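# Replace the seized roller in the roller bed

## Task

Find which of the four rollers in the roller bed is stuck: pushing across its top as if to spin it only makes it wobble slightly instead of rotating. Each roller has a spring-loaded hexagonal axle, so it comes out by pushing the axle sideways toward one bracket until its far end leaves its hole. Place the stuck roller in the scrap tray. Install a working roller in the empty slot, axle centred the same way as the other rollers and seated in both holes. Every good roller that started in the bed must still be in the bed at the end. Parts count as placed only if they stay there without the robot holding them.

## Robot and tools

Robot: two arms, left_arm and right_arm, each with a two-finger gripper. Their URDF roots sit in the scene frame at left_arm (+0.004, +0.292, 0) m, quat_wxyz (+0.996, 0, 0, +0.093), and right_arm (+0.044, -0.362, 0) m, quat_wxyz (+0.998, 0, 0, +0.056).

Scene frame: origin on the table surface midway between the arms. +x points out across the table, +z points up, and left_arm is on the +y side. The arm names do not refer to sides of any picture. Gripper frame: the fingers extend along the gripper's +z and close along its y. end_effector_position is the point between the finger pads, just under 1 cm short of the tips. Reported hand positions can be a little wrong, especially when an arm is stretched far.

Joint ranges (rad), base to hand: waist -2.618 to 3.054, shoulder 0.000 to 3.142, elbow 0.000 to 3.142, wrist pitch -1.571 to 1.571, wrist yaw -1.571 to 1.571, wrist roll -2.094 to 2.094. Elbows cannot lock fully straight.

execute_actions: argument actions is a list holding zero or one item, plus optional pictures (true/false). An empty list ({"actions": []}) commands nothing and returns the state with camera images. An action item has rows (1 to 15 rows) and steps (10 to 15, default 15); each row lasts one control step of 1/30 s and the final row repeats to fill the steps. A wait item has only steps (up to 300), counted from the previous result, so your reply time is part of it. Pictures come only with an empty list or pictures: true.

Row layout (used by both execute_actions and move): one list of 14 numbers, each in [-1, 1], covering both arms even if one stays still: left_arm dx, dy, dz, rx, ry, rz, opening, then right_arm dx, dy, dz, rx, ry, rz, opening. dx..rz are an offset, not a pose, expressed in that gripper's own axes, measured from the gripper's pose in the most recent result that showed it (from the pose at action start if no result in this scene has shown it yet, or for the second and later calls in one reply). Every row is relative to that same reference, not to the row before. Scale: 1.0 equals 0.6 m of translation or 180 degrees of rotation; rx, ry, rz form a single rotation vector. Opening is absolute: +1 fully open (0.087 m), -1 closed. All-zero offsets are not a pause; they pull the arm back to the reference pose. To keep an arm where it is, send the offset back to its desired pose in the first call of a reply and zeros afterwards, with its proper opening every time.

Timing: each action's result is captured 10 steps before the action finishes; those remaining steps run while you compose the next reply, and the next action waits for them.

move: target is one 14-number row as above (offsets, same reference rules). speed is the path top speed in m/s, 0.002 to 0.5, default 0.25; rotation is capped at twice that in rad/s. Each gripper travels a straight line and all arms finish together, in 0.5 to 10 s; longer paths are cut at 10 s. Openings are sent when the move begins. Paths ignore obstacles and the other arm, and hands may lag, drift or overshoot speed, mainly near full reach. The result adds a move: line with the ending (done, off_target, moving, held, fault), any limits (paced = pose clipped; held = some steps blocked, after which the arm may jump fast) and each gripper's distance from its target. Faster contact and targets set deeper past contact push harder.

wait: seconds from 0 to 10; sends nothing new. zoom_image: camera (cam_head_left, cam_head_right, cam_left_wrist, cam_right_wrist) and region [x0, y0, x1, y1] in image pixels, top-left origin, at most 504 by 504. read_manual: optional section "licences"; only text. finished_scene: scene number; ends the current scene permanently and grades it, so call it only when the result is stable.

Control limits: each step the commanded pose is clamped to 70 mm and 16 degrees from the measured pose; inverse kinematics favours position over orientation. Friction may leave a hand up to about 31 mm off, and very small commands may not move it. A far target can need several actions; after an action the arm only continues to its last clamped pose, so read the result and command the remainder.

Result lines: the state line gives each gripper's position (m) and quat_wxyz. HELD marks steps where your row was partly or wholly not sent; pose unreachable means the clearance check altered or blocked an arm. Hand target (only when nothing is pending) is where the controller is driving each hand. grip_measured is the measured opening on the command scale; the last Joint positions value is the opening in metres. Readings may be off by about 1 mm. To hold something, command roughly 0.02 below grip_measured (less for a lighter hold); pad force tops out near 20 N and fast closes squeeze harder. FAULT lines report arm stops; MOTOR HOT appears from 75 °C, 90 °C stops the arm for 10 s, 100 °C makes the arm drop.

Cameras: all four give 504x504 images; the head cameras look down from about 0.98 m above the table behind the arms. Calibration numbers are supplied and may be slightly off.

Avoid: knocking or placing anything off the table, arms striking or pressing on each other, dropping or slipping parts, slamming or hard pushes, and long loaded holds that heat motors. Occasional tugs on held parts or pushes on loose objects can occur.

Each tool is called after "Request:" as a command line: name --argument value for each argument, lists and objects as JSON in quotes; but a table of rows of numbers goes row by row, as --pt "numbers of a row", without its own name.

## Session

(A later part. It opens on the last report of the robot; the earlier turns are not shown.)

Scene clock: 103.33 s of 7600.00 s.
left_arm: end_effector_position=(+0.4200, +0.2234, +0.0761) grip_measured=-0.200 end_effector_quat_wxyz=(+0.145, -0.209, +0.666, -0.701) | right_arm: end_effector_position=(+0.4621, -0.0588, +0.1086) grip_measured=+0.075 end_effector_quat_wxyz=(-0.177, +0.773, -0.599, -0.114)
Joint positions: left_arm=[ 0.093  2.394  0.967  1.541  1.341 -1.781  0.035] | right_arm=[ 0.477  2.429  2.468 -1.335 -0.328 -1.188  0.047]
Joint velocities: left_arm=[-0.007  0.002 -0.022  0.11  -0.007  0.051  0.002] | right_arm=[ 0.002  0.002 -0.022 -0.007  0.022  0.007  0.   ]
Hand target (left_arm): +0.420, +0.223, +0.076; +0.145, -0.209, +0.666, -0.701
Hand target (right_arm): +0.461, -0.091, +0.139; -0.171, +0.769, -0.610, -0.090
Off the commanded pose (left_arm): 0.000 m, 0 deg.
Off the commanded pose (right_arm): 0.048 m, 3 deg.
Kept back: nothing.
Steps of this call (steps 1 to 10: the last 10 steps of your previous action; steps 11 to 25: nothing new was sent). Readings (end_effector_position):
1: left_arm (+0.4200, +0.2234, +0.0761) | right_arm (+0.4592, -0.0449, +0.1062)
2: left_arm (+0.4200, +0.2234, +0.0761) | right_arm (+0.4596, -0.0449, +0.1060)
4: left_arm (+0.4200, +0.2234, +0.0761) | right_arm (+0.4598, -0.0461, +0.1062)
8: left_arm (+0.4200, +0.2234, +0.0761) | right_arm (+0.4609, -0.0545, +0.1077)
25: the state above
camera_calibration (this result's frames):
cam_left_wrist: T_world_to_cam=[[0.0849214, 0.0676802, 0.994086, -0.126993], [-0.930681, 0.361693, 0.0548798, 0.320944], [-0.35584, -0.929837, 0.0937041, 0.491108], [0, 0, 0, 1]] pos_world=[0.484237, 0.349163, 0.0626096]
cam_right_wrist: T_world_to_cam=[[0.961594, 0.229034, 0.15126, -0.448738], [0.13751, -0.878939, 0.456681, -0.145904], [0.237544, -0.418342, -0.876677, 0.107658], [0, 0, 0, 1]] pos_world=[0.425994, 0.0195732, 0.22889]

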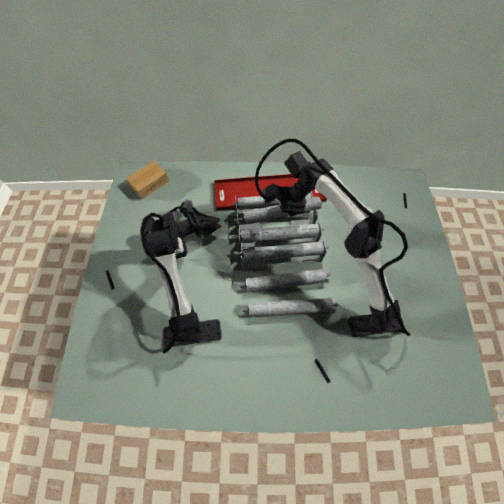

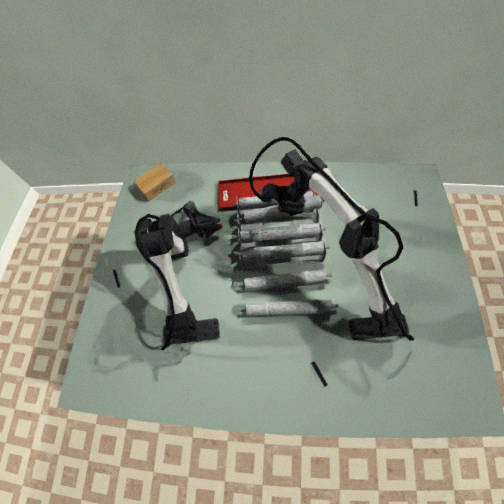

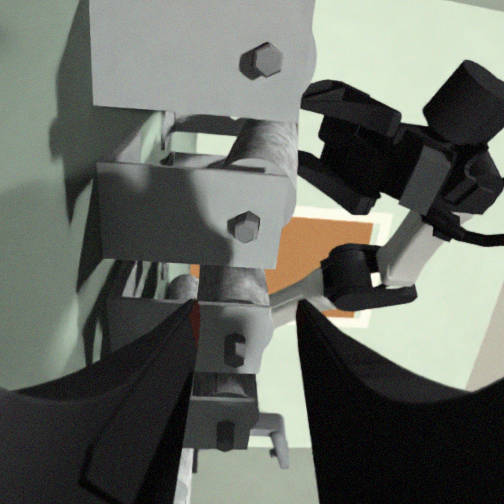

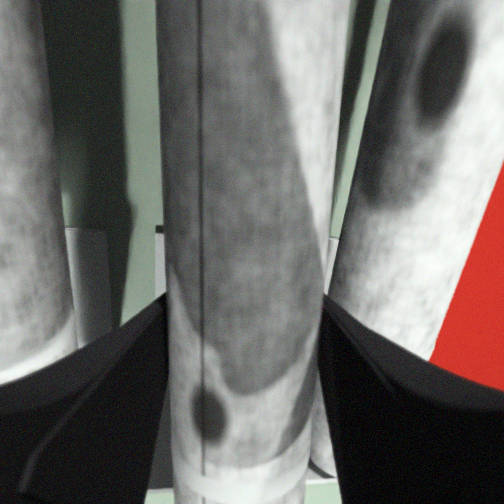

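Request:
execute_actions --actions '[{"rows":[[0,0,0,0,0,0,-0.2,0.042,0.018,-0.0425,0,0,0,0]],"steps":15}]'

Request:
wait --seconds 0.5

Scene clock: 103.87 s of 7600.00 s.
left_arm: end_effector_position=(+0.4200, +0.2234, +0.0761) grip_measured=-0.200 end_effector_quat_wxyz=(+0.145, -0.209, +0.666, -0.701) | right_arm: end_effector_position=(+0.4604, -0.0602, +0.1032) grip_measured=+0.078 end_effector_quat_wxyz=(-0.189, +0.770, -0.595, -0.130)
Joint positions: left_arm=[ 0.093  2.394  0.967  1.541  1.341 -1.781  0.035] | right_arm=[ 0.462  2.374  2.341 -1.251 -0.37  -1.197  0.047]
Joint velocities: left_arm=[ 0.007 -0.012  0.017  0.022 -0.037 -0.022 -0.   ] | right_arm=[-0.1   -0.242 -0.491  0.271 -0.081  0.007 -0.   ]
Steps of this call (steps 1 to 11: nothing new was sent; steps 12 to 16: the first 5 steps of this action). Readings (end_effector_position):
12: left_arm (+0.4200, +0.2234, +0.0761) | right_arm (+0.4617, -0.0587, +0.1066)
13: left_arm (+0.4200, +0.2234, +0.0761) | right_arm (+0.4608, -0.0582, +0.1049)
15: left_arm (+0.4200, +0.2234, +0.0761) | right_arm (+0.4604, -0.0591, +0.1031)
16: the state above

Scene clock: 104.70 s of 7600.00 s.
left_arm: end_effector_position=(+0.4200, +0.2234, +0.0761) grip_measured=-0.200 end_effector_quat_wxyz=(+0.145, -0.209, +0.666, -0.701) | right_arm: end_effector_position=(+0.4523, -0.0934, +0.0926) grip_measured=+0.073 end_effector_quat_wxyz=(-0.144, +0.773, -0.605, -0.122)
Joint positions: left_arm=[ 0.093  2.394  0.967  1.541  1.341 -1.781  0.035] | right_arm=[ 0.429  2.345  2.268 -1.304 -0.332 -1.239  0.047]
Joint velocities: left_arm=[-0.022 -0.017 -0.012 -0.051  0.037 -0.037 -0.001] | right_arm=[ 0.012  0.007 -0.002  0.037  0.037 -0.022 -0.   ]
Hand target (left_arm): +0.420, +0.223, +0.076; +0.145, -0.209, +0.666, -0.701
Hand target (right_arm): +0.456, -0.094, +0.119; -0.176, +0.773, -0.599, -0.115
Off the commanded pose (left_arm): 0.000 m, 0 deg.
Off the commanded pose (right_arm): 0.028 m, 4 deg.
Kept back: nothing.
Steps of this call (steps 1 to 10: the last 10 steps of your previous action; steps 11 to 25: nothing new was sent). Readings (end_effector_position):
1: left_arm (+0.4200, +0.2234, +0.0761) | right_arm (+0.4602, -0.0609, +0.1031)
2: left_arm (+0.4200, +0.2234, +0.0761) | right_arm (+0.4602, -0.0612, +0.1030)
4: left_arm (+0.4200, +0.2234, +0.0761) | right_arm (+0.4603, -0.0613, +0.1030)
8: left_arm (+0.4200, +0.2234, +0.0761) | right_arm (+0.4551, -0.0805, +0.0965)
25: the state above
camera_calibration (this result's frames):
cam_left_wrist: T_world_to_cam=[[0.0849214, 0.0676802, 0.994086, -0.126993], [-0.930681, 0.361693, 0.0548798, 0.320944], [-0.35584, -0.929837, 0.0937041, 0.491108], [0, 0, 0, 1]] pos_world=[0.484237, 0.349163, 0.0626096]
cam_right_wrist: T_world_to_cam=[[0.968006, 0.234483, 0.0893429, -0.425544], [0.163128, -0.858607, 0.485987, -0.180091], [0.190666, -0.455864, -0.869388, 0.0984897], [0, 0, 0, 1]] pos_world=[0.422529, -0.00994703, 0.211167]

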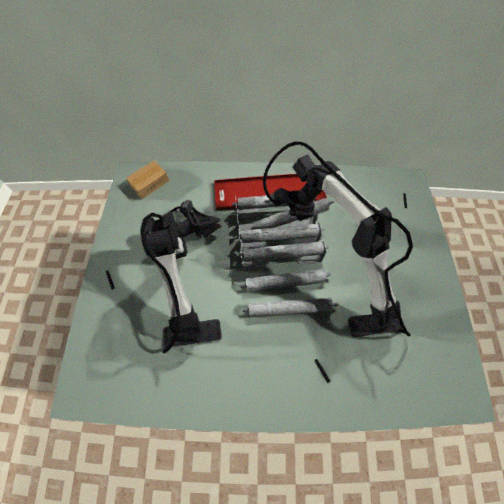

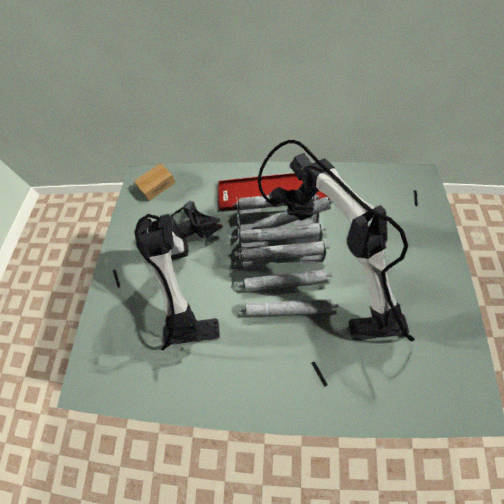

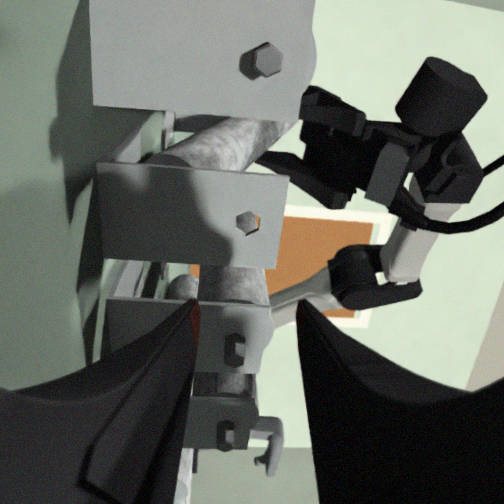

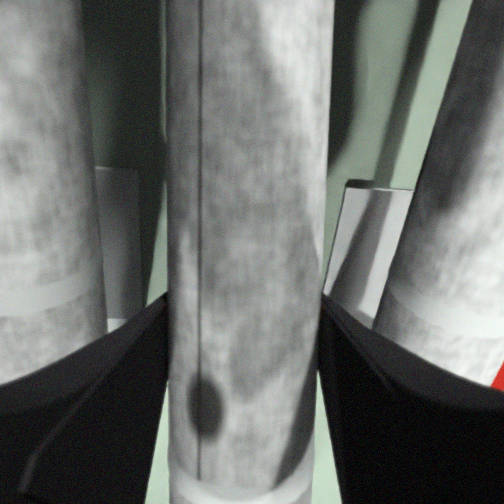

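Request:
move --target '[0,0,0,0,0,0,-0.2, 0,0,0,0,0,0,0.35]' --speed 0.05

Request:
move --target '[0,0,0,0,0,0,-0.2, -0.045,-0.003,0.045,0,0,0,0.35]' --speed 0.05

Scene clock: 106.03 s of 7600.00 s.
left_arm: end_effector_position=(+0.4200, +0.2234, +0.0761) grip_measured=-0.200 end_effector_quat_wxyz=(+0.145, -0.209, +0.666, -0.701) | right_arm: end_effector_position=(+0.4526, -0.0934, +0.0928) grip_measured=+0.350 end_effector_quat_wxyz=(-0.145, +0.773, -0.605, -0.122)
Joint positions: left_arm=[ 0.093  2.394  0.967  1.541  1.341 -1.781  0.035] | right_arm=[ 0.429  2.345  2.268 -1.302 -0.331 -1.239  0.059]
Joint velocities: left_arm=[-0.012 -0.002 -0.002  0.007 -0.081 -0.022  0.   ] | right_arm=[-0.002 -0.002  0.032 -0.007  0.022  0.007 -0.001]
Hand target (left_arm): +0.420, +0.223, +0.076; +0.145, -0.209, +0.666, -0.701
Hand target (right_arm): +0.452, -0.093, +0.093; -0.144, +0.773, -0.605, -0.122
Off the commanded pose (left_arm): 0.000 m, 0 deg.
Off the commanded pose (right_arm): 0.000 m, 0 deg.
Kept back: nothing.
move: done
camera_calibration (this result's frames):
cam_left_wrist: T_world_to_cam=[[0.0849214, 0.0676802, 0.994086, -0.126993], [-0.930681, 0.361693, 0.0548798, 0.320944], [-0.35584, -0.929837, 0.0937041, 0.491108], [0, 0, 0, 1]] pos_world=[0.484237, 0.349163, 0.0626096]
cam_right_wrist: T_world_to_cam=[[0.967887, 0.234329, 0.0910163, -0.426002], [0.16218, -0.858701, 0.486137, -0.179806], [0.192072, -0.455765, -0.86913, 0.0979704], [0, 0, 0, 1]] pos_world=[0.422665, -0.00992318, 0.211332]

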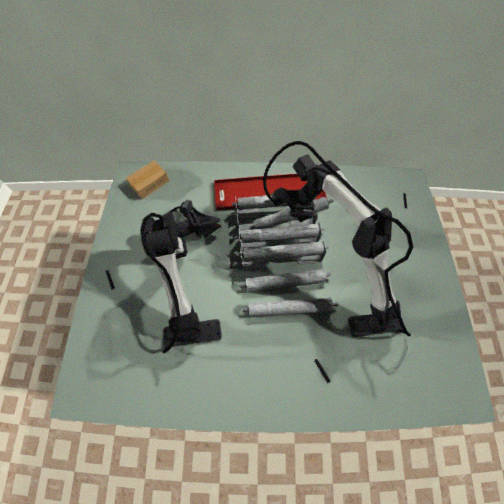

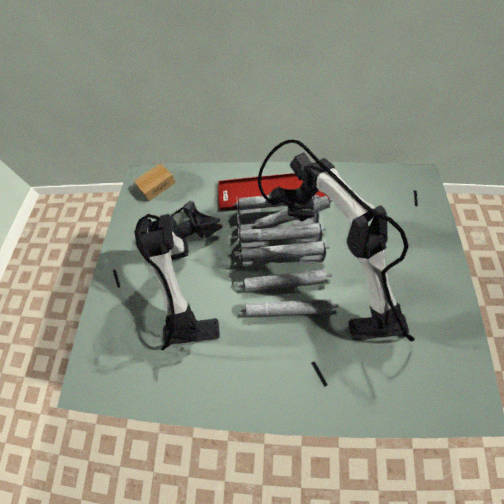

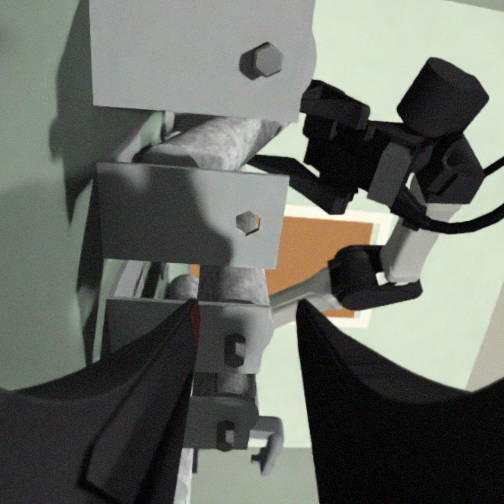

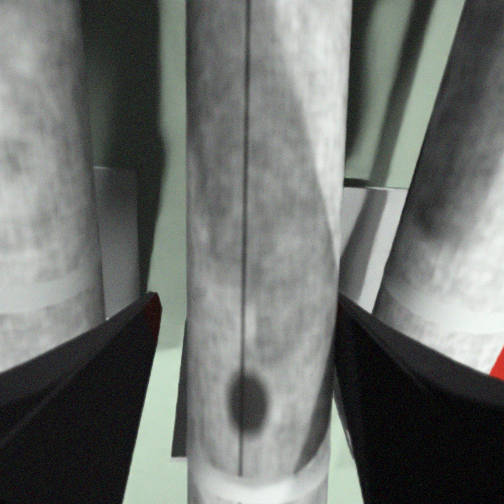

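Scene clock: 107.13 s of 7600.00 s.
left_arm: end_effector_position=(+0.4200, +0.2234, +0.0761) grip_measured=-0.200 end_effector_quat_wxyz=(+0.145, -0.209, +0.666, -0.701) | right_arm: end_effector_position=(+0.4471, -0.0632, +0.0863) grip_measured=+0.350 end_effector_quat_wxyz=(-0.150, +0.773, -0.605, -0.122)
Joint positions: left_arm=[ 0.093  2.394  0.967  1.541  1.341 -1.781  0.035] | right_arm=[ 0.487  2.39   2.32  -1.28  -0.323 -1.177  0.059]
Joint velocities: left_arm=[ 0.002 -0.017 -0.007  0.051 -0.022  0.051  0.001] | right_arm=[-0.002  0.002  0.032 -0.037  0.022 -0.022  0.001]
Hand target (left_arm): +0.420, +0.223, +0.076; +0.145, -0.209, +0.666, -0.701
Hand target (right_arm): +0.448, -0.059, +0.078; -0.146, +0.773, -0.605, -0.121
Off the commanded pose (left_arm): 0.000 m, 0 deg.
Off the commanded pose (right_arm): 0.010 m, 1 deg.
Kept back: nothing.
move: done
camera_calibration (this result's frames):
cam_left_wrist: T_world_to_cam=[[0.0849214, 0.0676802, 0.994086, -0.126993], [-0.930681, 0.361693, 0.0548798, 0.320944], [-0.35584, -0.929837, 0.0937041, 0.491108], [0, 0, 0, 1]] pos_world=[0.484237, 0.349163, 0.0626096]
cam_right_wrist: T_world_to_cam=[[0.967662, 0.232688, 0.0974007, -0.427711], [0.159141, -0.862723, 0.479983, -0.148275], [0.195716, -0.44896, -0.871854, 0.106185], [0, 0, 0, 1]] pos_world=[0.416694, 0.0192756, 0.205406]

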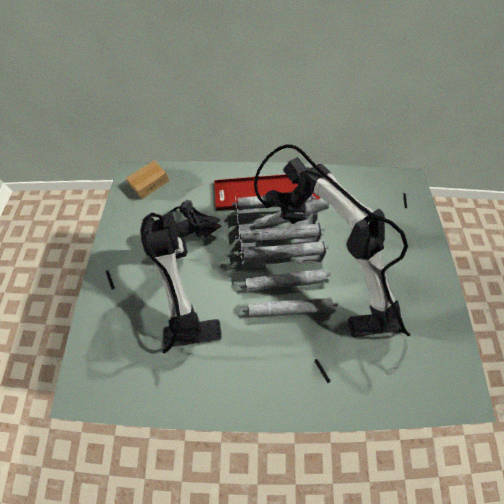

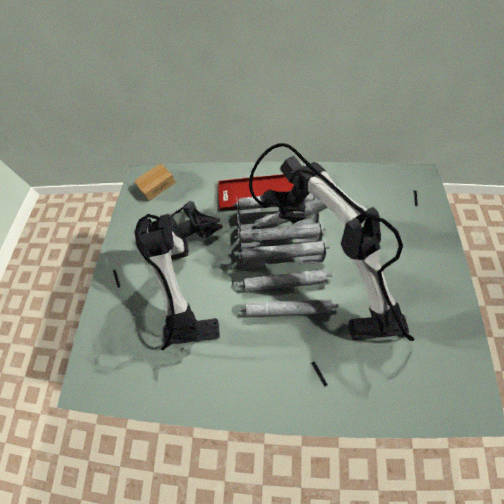

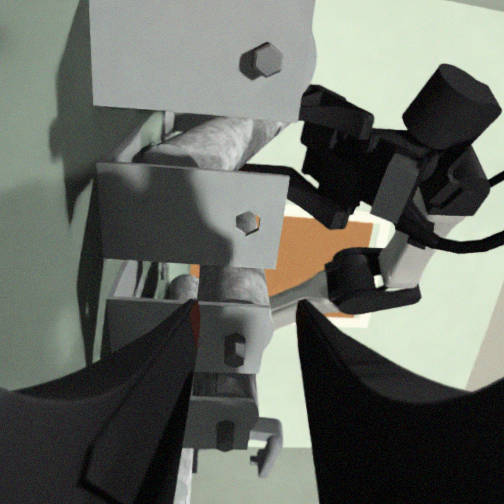

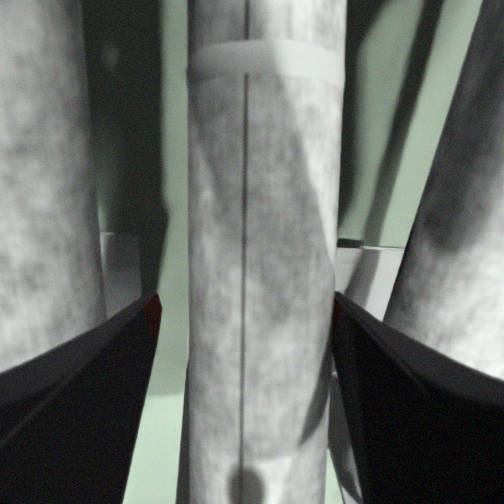

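Request:
move --target '[0,0,0,0,0,0,-0.2, 0.02,-0.005,0.035,0,0,0,0.35]' --speed 0.04

Request:
move --target '[0,0,0,0,0,0,-0.2, 0,0,0,0,0,0,-0.1]' --speed 0.04

Scene clock: 108.43 s of 7600.00 s.
left_arm: end_effector_position=(+0.4200, +0.2234, +0.0761) grip_measured=-0.200 end_effector_quat_wxyz=(+0.145, -0.209, +0.666, -0.701) | right_arm: end_effector_position=(+0.4521, -0.0601, +0.0715) grip_measured=+0.350 end_effector_quat_wxyz=(-0.156, +0.774, -0.602, -0.119)
Joint positions: left_arm=[ 0.093  2.394  0.967  1.541  1.341 -1.781  0.035] | right_arm=[ 0.487  2.39   2.258 -1.204 -0.322 -1.182  0.059]
Joint velocities: left_arm=[ 0.002 -0.007 -0.012 -0.095 -0.051 -0.007  0.   ] | right_arm=[-0.012 -0.002 -0.012 -0.022 -0.022 -0.007  0.001]
Hand target (left_arm): +0.420, +0.223, +0.076; +0.145, -0.209, +0.666, -0.701
Hand target (right_arm): +0.453, -0.065, +0.063; -0.149, +0.773, -0.605, -0.122
Off the commanded pose (left_arm): 0.000 m, 0 deg.
Off the commanded pose (right_arm): 0.010 m, 1 deg.
Kept back: nothing.
move: done
camera_calibration (this result's frames):
cam_left_wrist: T_world_to_cam=[[0.0849214, 0.0676802, 0.994086, -0.126993], [-0.930681, 0.361693, 0.0548798, 0.320944], [-0.35584, -0.929837, 0.0937041, 0.491108], [0, 0, 0, 1]] pos_world=[0.484237, 0.349163, 0.0626096]
cam_right_wrist: T_world_to_cam=[[0.965162, 0.236176, 0.112623, -0.431553], [0.15628, -0.865551, 0.475813, -0.137805], [0.209856, -0.441636, -0.872306, 0.0877619], [0, 0, 0, 1]] pos_world=[0.419637, 0.0214042, 0.190727]

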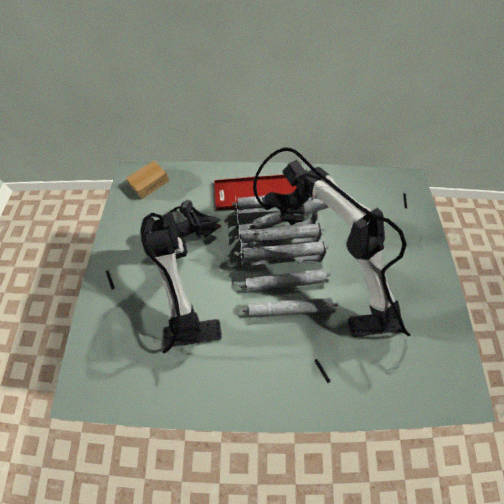

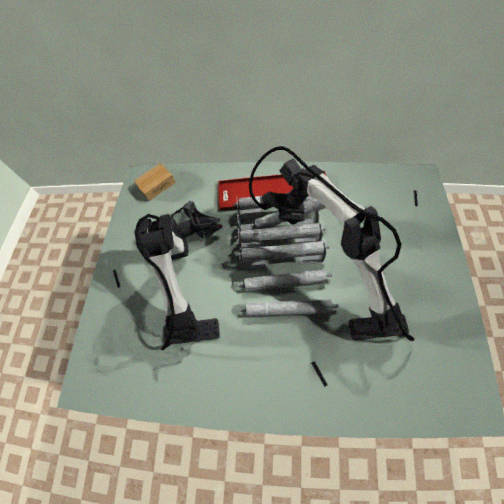

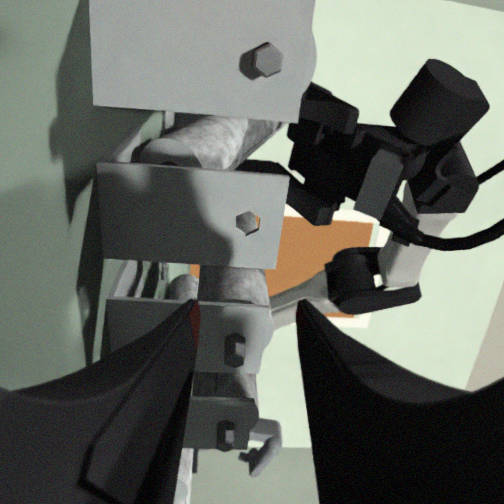

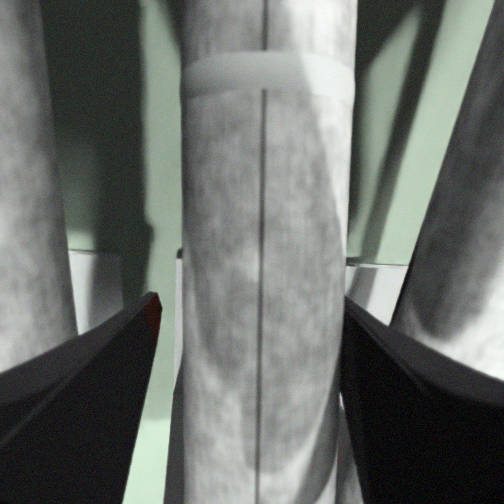

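Scene clock: 108.93 s of 7600.00 s.
left_arm: end_effector_position=(+0.4200, +0.2234, +0.0761) grip_measured=-0.200 end_effector_quat_wxyz=(+0.145, -0.209, +0.666, -0.701) | right_arm: end_effector_position=(+0.4557, -0.0584, +0.0721) grip_measured=+0.061 end_effector_quat_wxyz=(-0.163, +0.775, -0.600, -0.115)
Joint positions: left_arm=[ 0.093  2.394  0.967  1.541  1.341 -1.781  0.035] | right_arm=[ 0.487  2.39   2.258 -1.188 -0.319 -1.183  0.046]
Joint velocities: left_arm=[ 0.007  0.017 -0.002 -0.022 -0.007  0.066 -0.001] | right_arm=[ 0.012 -0.017 -0.012 -0.051  0.037 -0.022 -0.001]
Hand target (left_arm): +0.420, +0.223, +0.076; +0.145, -0.209, +0.666, -0.701
Hand target (right_arm): +0.452, -0.060, +0.072; -0.156, +0.774, -0.602, -0.119
Off the commanded pose (left_arm): 0.000 m, 0 deg.
Off the commanded pose (right_arm): 0.004 m, 1 deg.
Kept back: nothing.
move: done
camera_calibration (this result's frames):
cam_left_wrist: T_world_to_cam=[[0.0849214, 0.0676802, 0.994086, -0.126993], [-0.930681, 0.361693, 0.0548798, 0.320944], [-0.35584, -0.929837, 0.0937041, 0.491108], [0, 0, 0, 1]] pos_world=[0.484237, 0.349163, 0.0626096]
cam_right_wrist: T_world_to_cam=[[0.963167, 0.236004, 0.128886, -0.435815], [0.149488, -0.868342, 0.472901, -0.134055], [0.223524, -0.436215, -0.871638, 0.0823681], [0, 0, 0, 1]] pos_world=[0.421391, 0.0223791, 0.19136]

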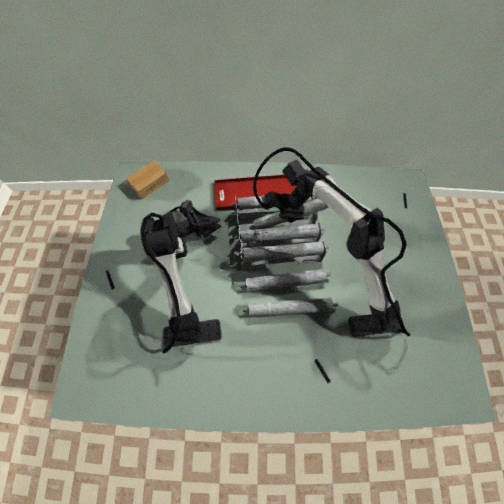

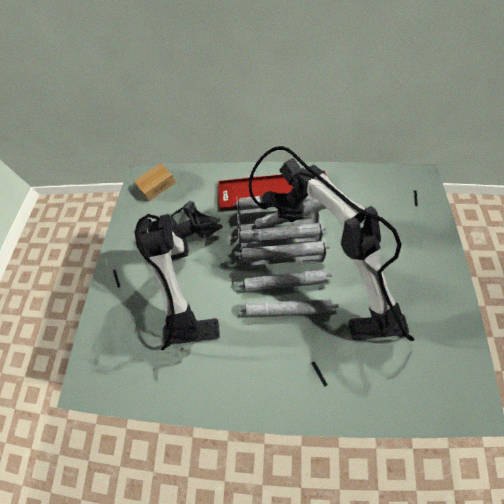

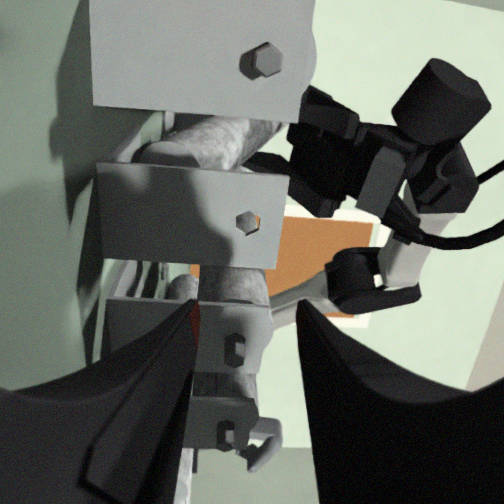

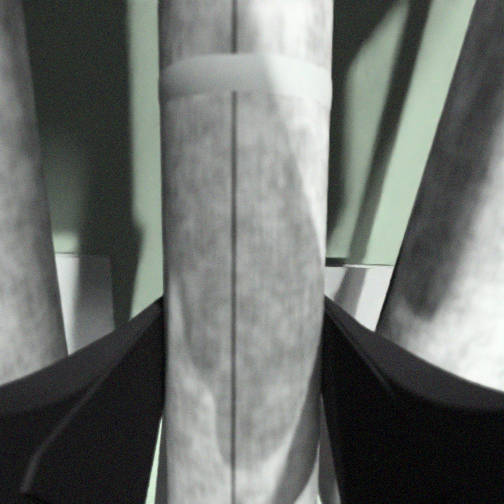

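Request:
move --target '[0,0,0,0,0,0,-0.2, -0.081,-0.025,-0.2,0.06,-0.11,-0.058,-0.1]' --speed 0.08

Scene clock: 112.27 s of 7600.00 s.
left_arm: end_effector_position=(+0.4200, +0.2234, +0.0761) grip_measured=-0.200 end_effector_quat_wxyz=(+0.145, -0.209, +0.666, -0.701) | right_arm: end_effector_position=(+0.4445, -0.0713, +0.1593) grip_measured=+0.063 end_effector_quat_wxyz=(-0.277, +0.778, -0.534, -0.181)
Joint positions: left_arm=[ 0.093  2.394  0.967  1.541  1.341 -1.781  0.035] | right_arm=[ 0.393  2.144  2.119 -1.164 -0.57  -1.321  0.047]
Joint velocities: left_arm=[-0.017 -0.007 -0.002 -0.037  0.022 -0.037  0.   ] | right_arm=[-0.007  0.002  0.002 -0.007 -0.066  0.007  0.   ]
Hand target (left_arm): +0.420, +0.223, +0.076; +0.145, -0.209, +0.666, -0.701
Hand target (right_arm): +0.453, -0.062, +0.201; -0.343, +0.777, -0.499, -0.172
Off the commanded pose (left_arm): 0.000 m, 0 deg.
Off the commanded pose (right_arm): 0.046 m, 9 deg.
Kept back: nothing.
move: off_target (right_arm)
camera_calibration (this result's frames):
cam_left_wrist: T_world_to_cam=[[0.0849214, 0.0676802, 0.994086, -0.126993], [-0.930681, 0.361693, 0.0548798, 0.320944], [-0.35584, -0.929837, 0.0937041, 0.491108], [0, 0, 0, 1]] pos_world=[0.484237, 0.349163, 0.0626096]
cam_right_wrist: T_world_to_cam=[[0.925539, 0.281479, 0.253274, -0.433084], [0.222664, -0.945594, 0.237217, -0.18529], [0.306266, -0.163159, -0.937859, 0.148406], [0, 0, 0, 1]] pos_world=[0.396642, -0.029091, 0.292827]

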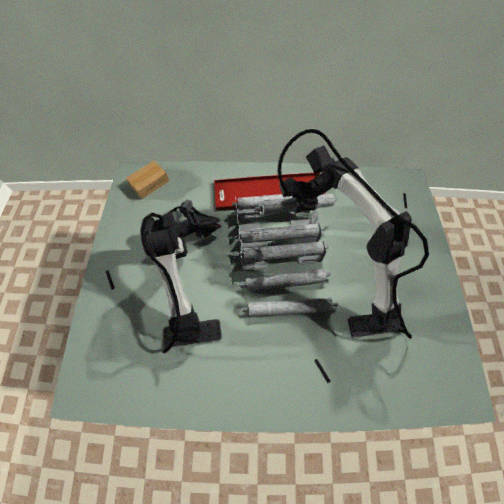

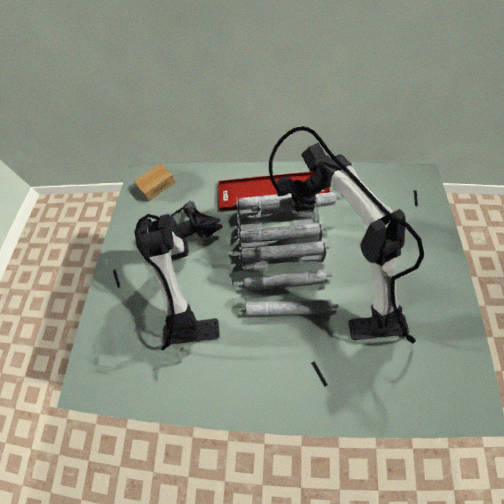

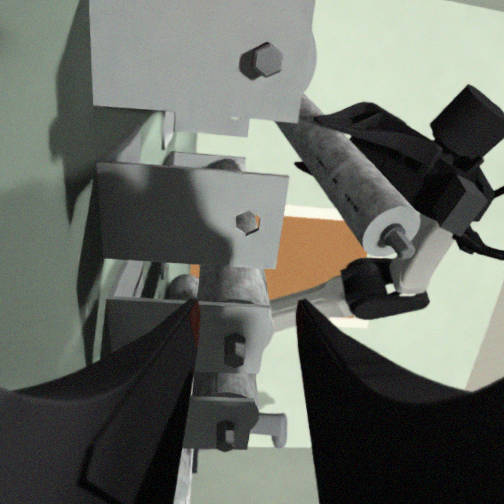

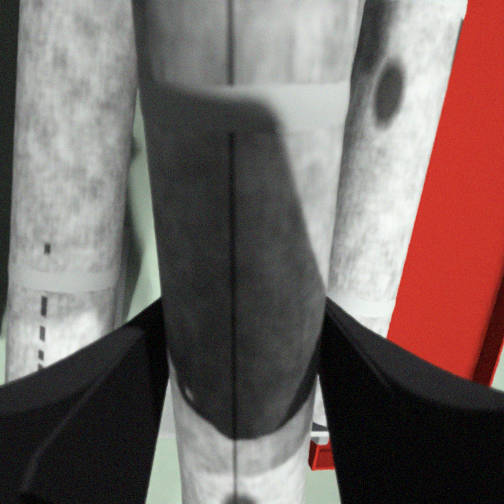

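Request:
move --target '[0,0,0,0,0,0,-0.2, -0.087,-0.134,-0.108,0.2,0.075,-0.07,-0.1]' --speed 0.15

Scene clock: 117.20 s of 7600.00 s.
left_arm: end_effector_position=(+0.4200, +0.2234, +0.0761) grip_measured=-0.200 end_effector_quat_wxyz=(+0.145, -0.209, +0.666, -0.701) | right_arm: end_effector_position=(+0.4773, -0.0714, +0.1947) grip_measured=+0.064 end_effector_quat_wxyz=(-0.360, +0.752, -0.548, +0.072)
Joint positions: left_arm=[ 0.093  2.394  0.967  1.541  1.341 -1.781  0.035] | right_arm=[ 0.53   1.916  1.784 -0.69  -0.069 -1.212  0.047]
Joint velocities: left_arm=[-0.017 -0.007  0.002 -0.022 -0.022 -0.037  0.001] | right_arm=[-0.007  0.007 -0.012  0.066  0.007 -0.007  0.001]
Hand target (left_arm): +0.420, +0.223, +0.076; +0.145, -0.209, +0.666, -0.701
Hand target (right_arm): +0.493, -0.059, +0.261; -0.451, +0.723, -0.510, +0.115
Off the commanded pose (left_arm): 0.000 m, 0 deg.
Off the commanded pose (right_arm): 0.071 m, 14 deg.
Kept back: nothing.
move: off_target (right_arm)
camera_calibration (this result's frames):
cam_left_wrist: T_world_to_cam=[[0.0849214, 0.0676802, 0.994086, -0.126993], [-0.930681, 0.361693, 0.0548798, 0.320944], [-0.35584, -0.929837, 0.0937041, 0.491108], [0, 0, 0, 1]] pos_world=[0.484237, 0.349163, 0.0626096]
cam_right_wrist: T_world_to_cam=[[0.761702, 0.148236, 0.630743, -0.477132], [-0.139756, -0.912973, 0.383339, -0.0542651], [0.632676, -0.38014, -0.674696, -0.0509073], [0, 0, 0, 1]] pos_world=[0.388056, 0.0018338, 0.287403]

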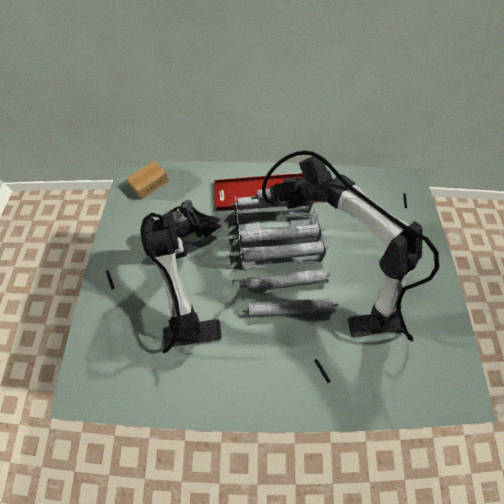

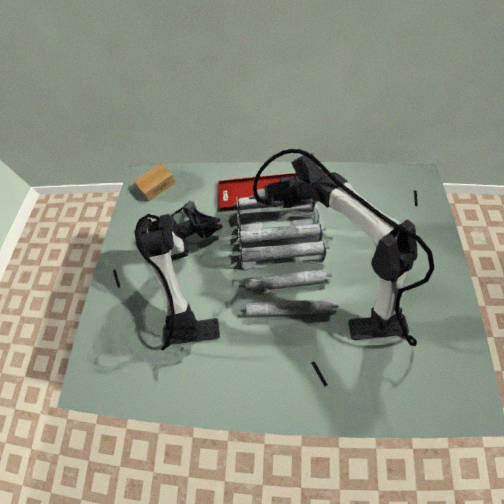

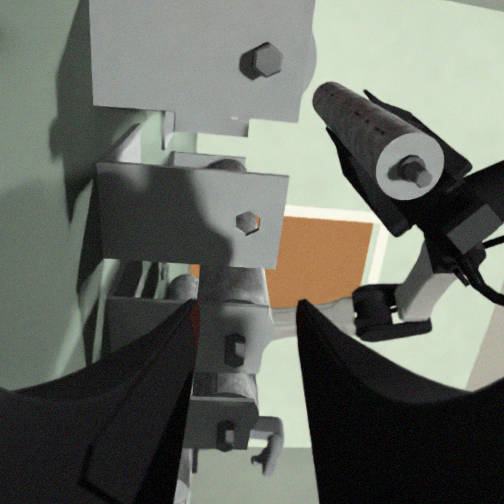

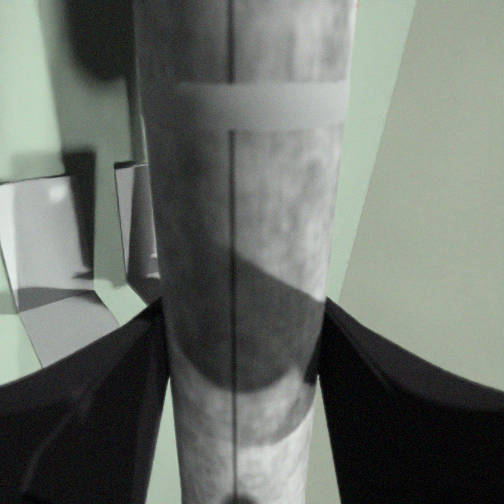

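Request:
move --target '[0,0,0,0,0,0,-0.2, -0.18,0.147,-0.135,-0.16,-0.03,0.083,-0.1]' --speed 0.2

Scene clock: 121.73 s of 7600.00 s.
left_arm: end_effector_position=(+0.4200, +0.2234, +0.0761) grip_measured=-0.200 end_effector_quat_wxyz=(+0.145, -0.209, +0.666, -0.701) | right_arm: end_effector_position=(+0.3249, -0.0397, +0.2118) grip_measured=+0.063 end_effector_quat_wxyz=(-0.156, +0.745, -0.633, -0.141)
Joint positions: left_arm=[ 0.093  2.394  0.967  1.541  1.341 -1.781  0.035] | right_arm=[ 0.694  2.102  2.349 -1.512 -0.297 -0.88   0.047]
Joint velocities: left_arm=[-0.002 -0.017  0.012  0.022 -0.11  -0.022 -0.002] | right_arm=[-0.007  0.002 -0.007 -0.007 -0.037  0.022 -0.001]
Hand target (left_arm): +0.420, +0.223, +0.076; +0.145, -0.209, +0.666, -0.701
Hand target (right_arm): +0.326, -0.029, +0.232; -0.196, +0.745, -0.620, -0.149
Off the commanded pose (left_arm): 0.000 m, 0 deg.
Off the commanded pose (right_arm): 0.023 m, 5 deg.
Kept back: nothing.
move: off_target (right_arm)
camera_calibration (this result's frames):
cam_left_wrist: T_world_to_cam=[[0.0849214, 0.0676802, 0.994086, -0.126993], [-0.930681, 0.361693, 0.0548798, 0.320944], [-0.35584, -0.929837, 0.0937041, 0.491108], [0, 0, 0, 1]] pos_world=[0.484237, 0.349163, 0.0626096]
cam_right_wrist: T_world_to_cam=[[0.984936, 0.158381, 0.0693992, -0.329825], [0.111423, -0.888216, 0.445709, -0.146943], [0.132233, -0.431262, -0.892484, 0.275767], [0, 0, 0, 1]] pos_world=[0.304764, 0.0406487, 0.334501]

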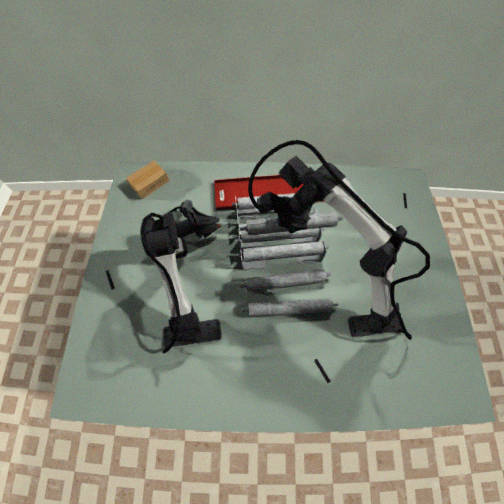

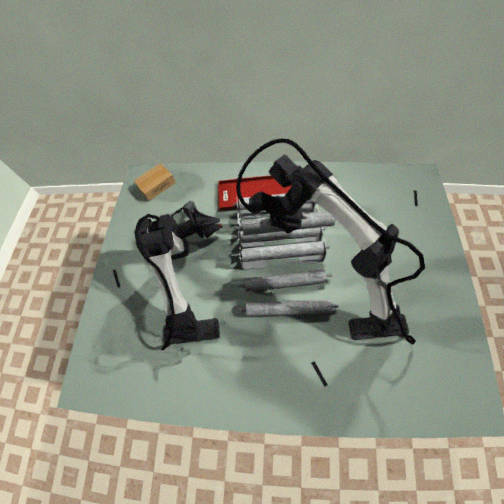

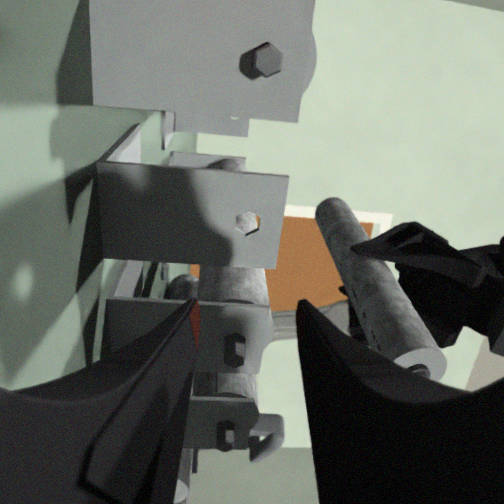

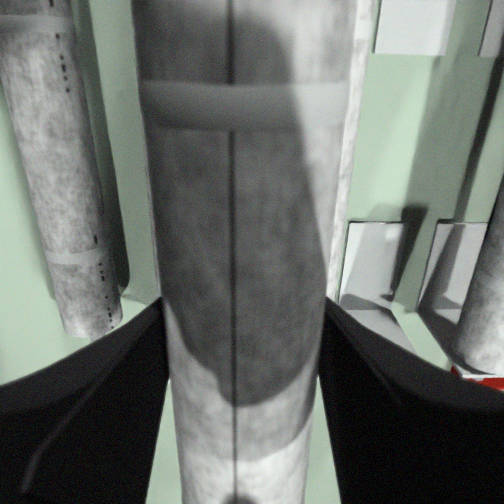

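Request:
move --target '[0,0,0,0,0,0,-0.2, 0.0,0.003,0.15,0,-0.02,0,-0.1]' --speed 0.06

Scene clock: 123.93 s of 7600.00 s.
left_arm: end_effector_position=(+0.4200, +0.2234, +0.0761) grip_measured=-0.200 end_effector_quat_wxyz=(+0.145, -0.209, +0.666, -0.701) | right_arm: end_effector_position=(+0.3215, -0.0218, +0.1122) grip_measured=+0.064 end_effector_quat_wxyz=(-0.128, +0.739, -0.645, -0.148)
Joint positions: left_arm=[ 0.093  2.394  0.967  1.541  1.341 -1.781  0.035] | right_arm=[ 0.724  2.082  1.913 -1.141 -0.3   -0.831  0.047]
Joint velocities: left_arm=[-0.002 -0.012  0.007 -0.037 -0.022 -0.051 -0.001] | right_arm=[ 0.007  0.007  0.007  0.051  0.007 -0.022 -0.001]
Hand target (left_arm): +0.420, +0.223, +0.076; +0.145, -0.209, +0.666, -0.701
Hand target (right_arm): +0.322, -0.003, +0.131; -0.175, +0.741, -0.628, -0.164
Off the commanded pose (left_arm): 0.000 m, 0 deg.
Off the commanded pose (right_arm): 0.026 m, 6 deg.
Kept back: nothing.
move: off_target (right_arm)
camera_calibration (this result's frames):
cam_left_wrist: T_world_to_cam=[[0.0849214, 0.0676802, 0.994086, -0.126993], [-0.930681, 0.361693, 0.0548798, 0.320944], [-0.35584, -0.929837, 0.0937041, 0.491108], [0, 0, 0, 1]] pos_world=[0.484237, 0.349163, 0.0626096]
cam_right_wrist: T_world_to_cam=[[0.989301, 0.145347, 0.0125239, -0.317657], [0.122606, -0.874891, 0.468544, -0.0921474], [0.0790585, -0.461996, -0.883351, 0.210431], [0, 0, 0, 1]] pos_world=[0.30892, 0.0627701, 0.233038]

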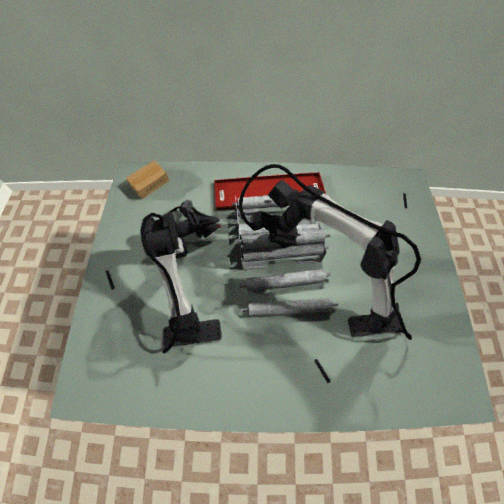

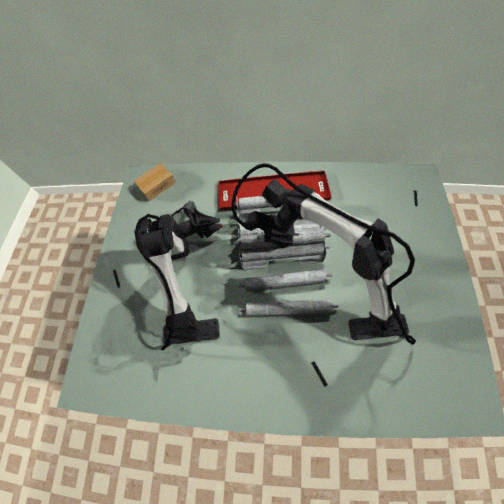

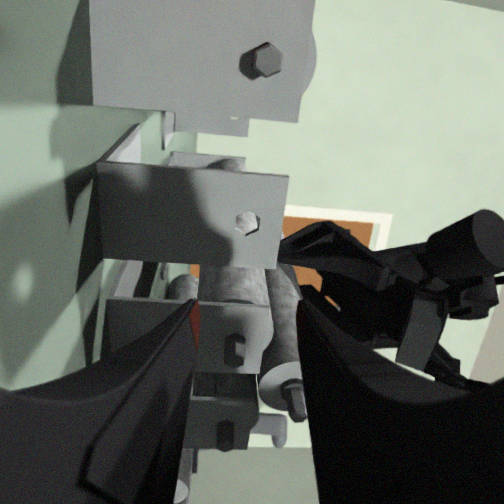

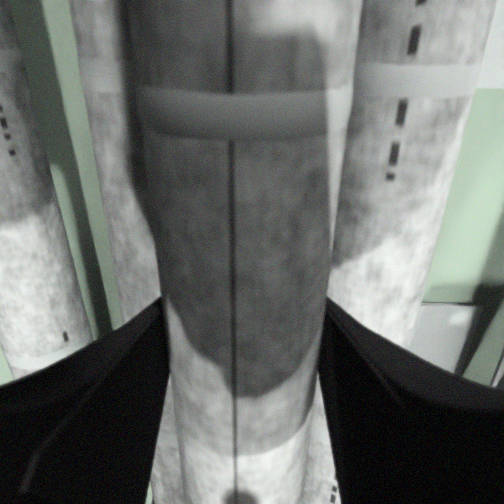

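Request:
execute_actions --actions '[{"rows":[[0,0,0,0,0,0,-0.2,-0.057,-0.038,0.002,0.01,-0.03,0,-0.1]],"steps":15}]'

Request:
wait --seconds 0.5

Request:
zoom_image --camera "cam_head_left" --region '[210, 190, 350, 290]'

Scene clock: 125.47 s of 7600.00 s.
left_arm: end_effector_position=(+0.4200, +0.2234, +0.0761) grip_measured=-0.200 end_effector_quat_wxyz=(+0.145, -0.209, +0.666, -0.701) | right_arm: end_effector_position=(+0.3306, -0.0079, +0.1097) grip_measured=+0.064 end_effector_quat_wxyz=(-0.131, +0.733, -0.649, -0.155)
Joint positions: left_arm=[ 0.093  2.394  0.967  1.541  1.341 -1.781  0.035] | right_arm=[ 0.724  2.149  2.005 -1.156 -0.311 -0.813  0.047]
Joint velocities: left_arm=[-0.007  0.002  0.007  0.022  0.007 -0.066 -0.001] | right_arm=[-0.017  0.168  0.349 -0.315  0.022  0.154 -0.003]
Steps of this call (steps 1 to 41: nothing new was sent; steps 42 to 46: the first 5 steps of this action). Readings (end_effector_position):
42: left_arm (+0.4200, +0.2234, +0.0761) | right_arm (+0.3224, -0.0210, +0.1130)
43: left_arm (+0.4200, +0.2234, +0.0761) | right_arm (+0.3238, -0.0186, +0.1133)
45: left_arm (+0.4200, +0.2234, +0.0761) | right_arm (+0.3294, -0.0097, +0.1108)
46: the state above

Scene clock: 126.30 s of 7600.00 s.
left_arm: end_effector_position=(+0.4200, +0.2234, +0.0761) grip_measured=-0.200 end_effector_quat_wxyz=(+0.145, -0.209, +0.666, -0.701) | right_arm: end_effector_position=(+0.3291, -0.0065, +0.1106) grip_measured=+0.064 end_effector_quat_wxyz=(-0.127, +0.729, -0.653, -0.161)
Joint positions: left_arm=[ 0.093  2.394  0.967  1.541  1.341 -1.781  0.035] | right_arm=[ 0.724  2.159  2.023 -1.17  -0.321 -0.801  0.047]
Joint velocities: left_arm=[-0.002 -0.002  0.012 -0.037 -0.007 -0.139  0.001] | right_arm=[-0.012 -0.002 -0.002 -0.022 -0.022 -0.051  0.   ]
Hand target (left_arm): +0.420, +0.223, +0.076; +0.145, -0.209, +0.666, -0.701
Hand target (right_arm): +0.339, +0.012, +0.126; -0.170, +0.729, -0.640, -0.172
Off the commanded pose (left_arm): 0.000 m, 0 deg.
Off the commanded pose (right_arm): 0.026 m, 5 deg.
Kept back: nothing.
Steps of this call (steps 1 to 10: the last 10 steps of your previous action; steps 11 to 25: nothing new was sent). Readings (end_effector_position):
1: left_arm (+0.4200, +0.2234, +0.0761) | right_arm (+0.3299, -0.0085, +0.1107)
2: left_arm (+0.4200, +0.2234, +0.0761) | right_arm (+0.3296, -0.0082, +0.1117)
4: left_arm (+0.4200, +0.2234, +0.0761) | right_arm (+0.3303, -0.0062, +0.1109)
8: left_arm (+0.4200, +0.2234, +0.0761) | right_arm (+0.3291, -0.0065, +0.1106)
25: the state above
camera_calibration (this result's frames):
cam_left_wrist: T_world_to_cam=[[0.0849214, 0.0676802, 0.994086, -0.126993], [-0.930681, 0.361693, 0.0548798, 0.320944], [-0.35584, -0.929837, 0.0937041, 0.491108], [0, 0, 0, 1]] pos_world=[0.484237, 0.349163, 0.0626096]
cam_right_wrist: T_world_to_cam=[[0.992272, 0.123714, -0.00957309, -0.326034], [0.11462, -0.884311, 0.452611, -0.0746851], [0.0475288, -0.45021, -0.891657, 0.226859], [0, 0, 0, 1]] pos_world=[0.321292, 0.0764246, 0.232963]

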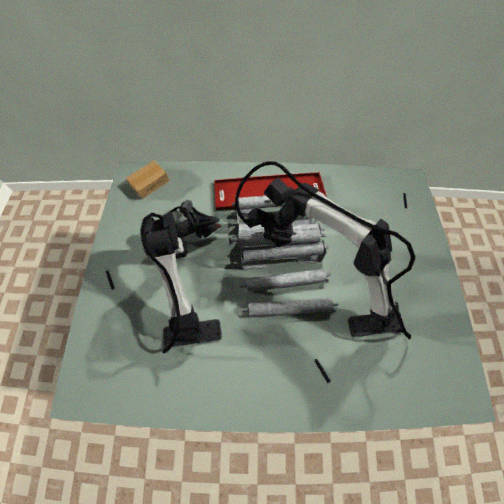

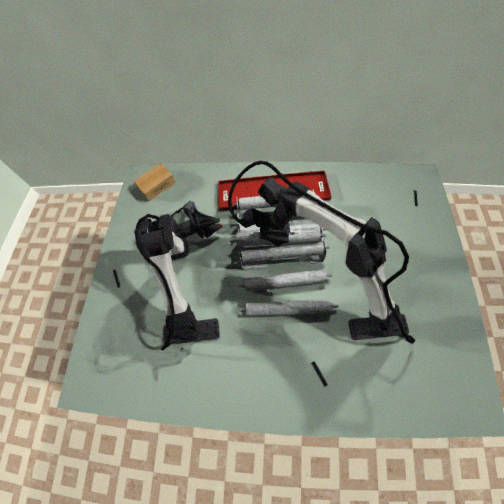

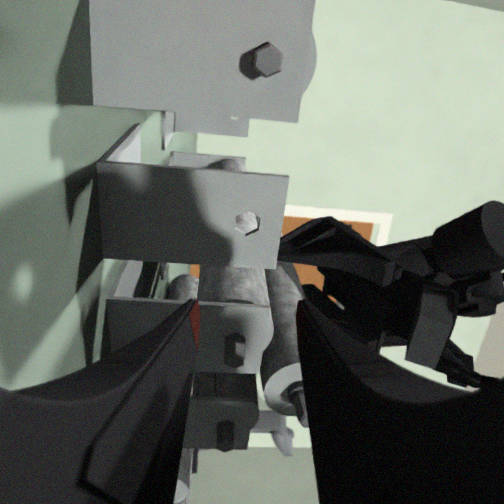

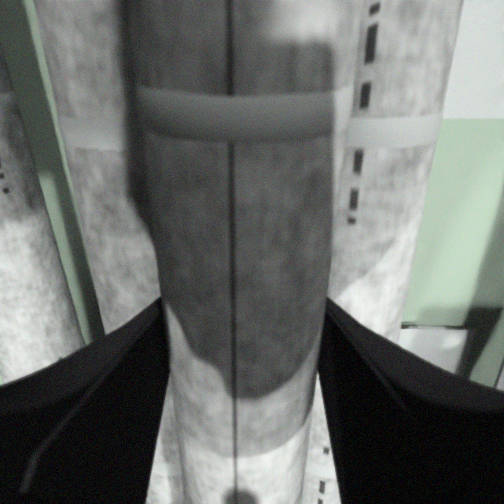

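Region (210, 190, 350, 290) of cam_head_left's 504x504 image, scaled by 3.600, with more detail than that image has; it fills the top 360 rows of this view, and the rest is white.

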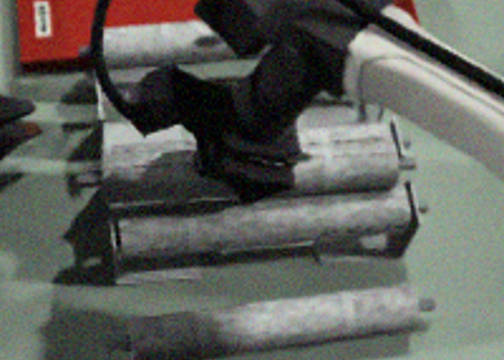

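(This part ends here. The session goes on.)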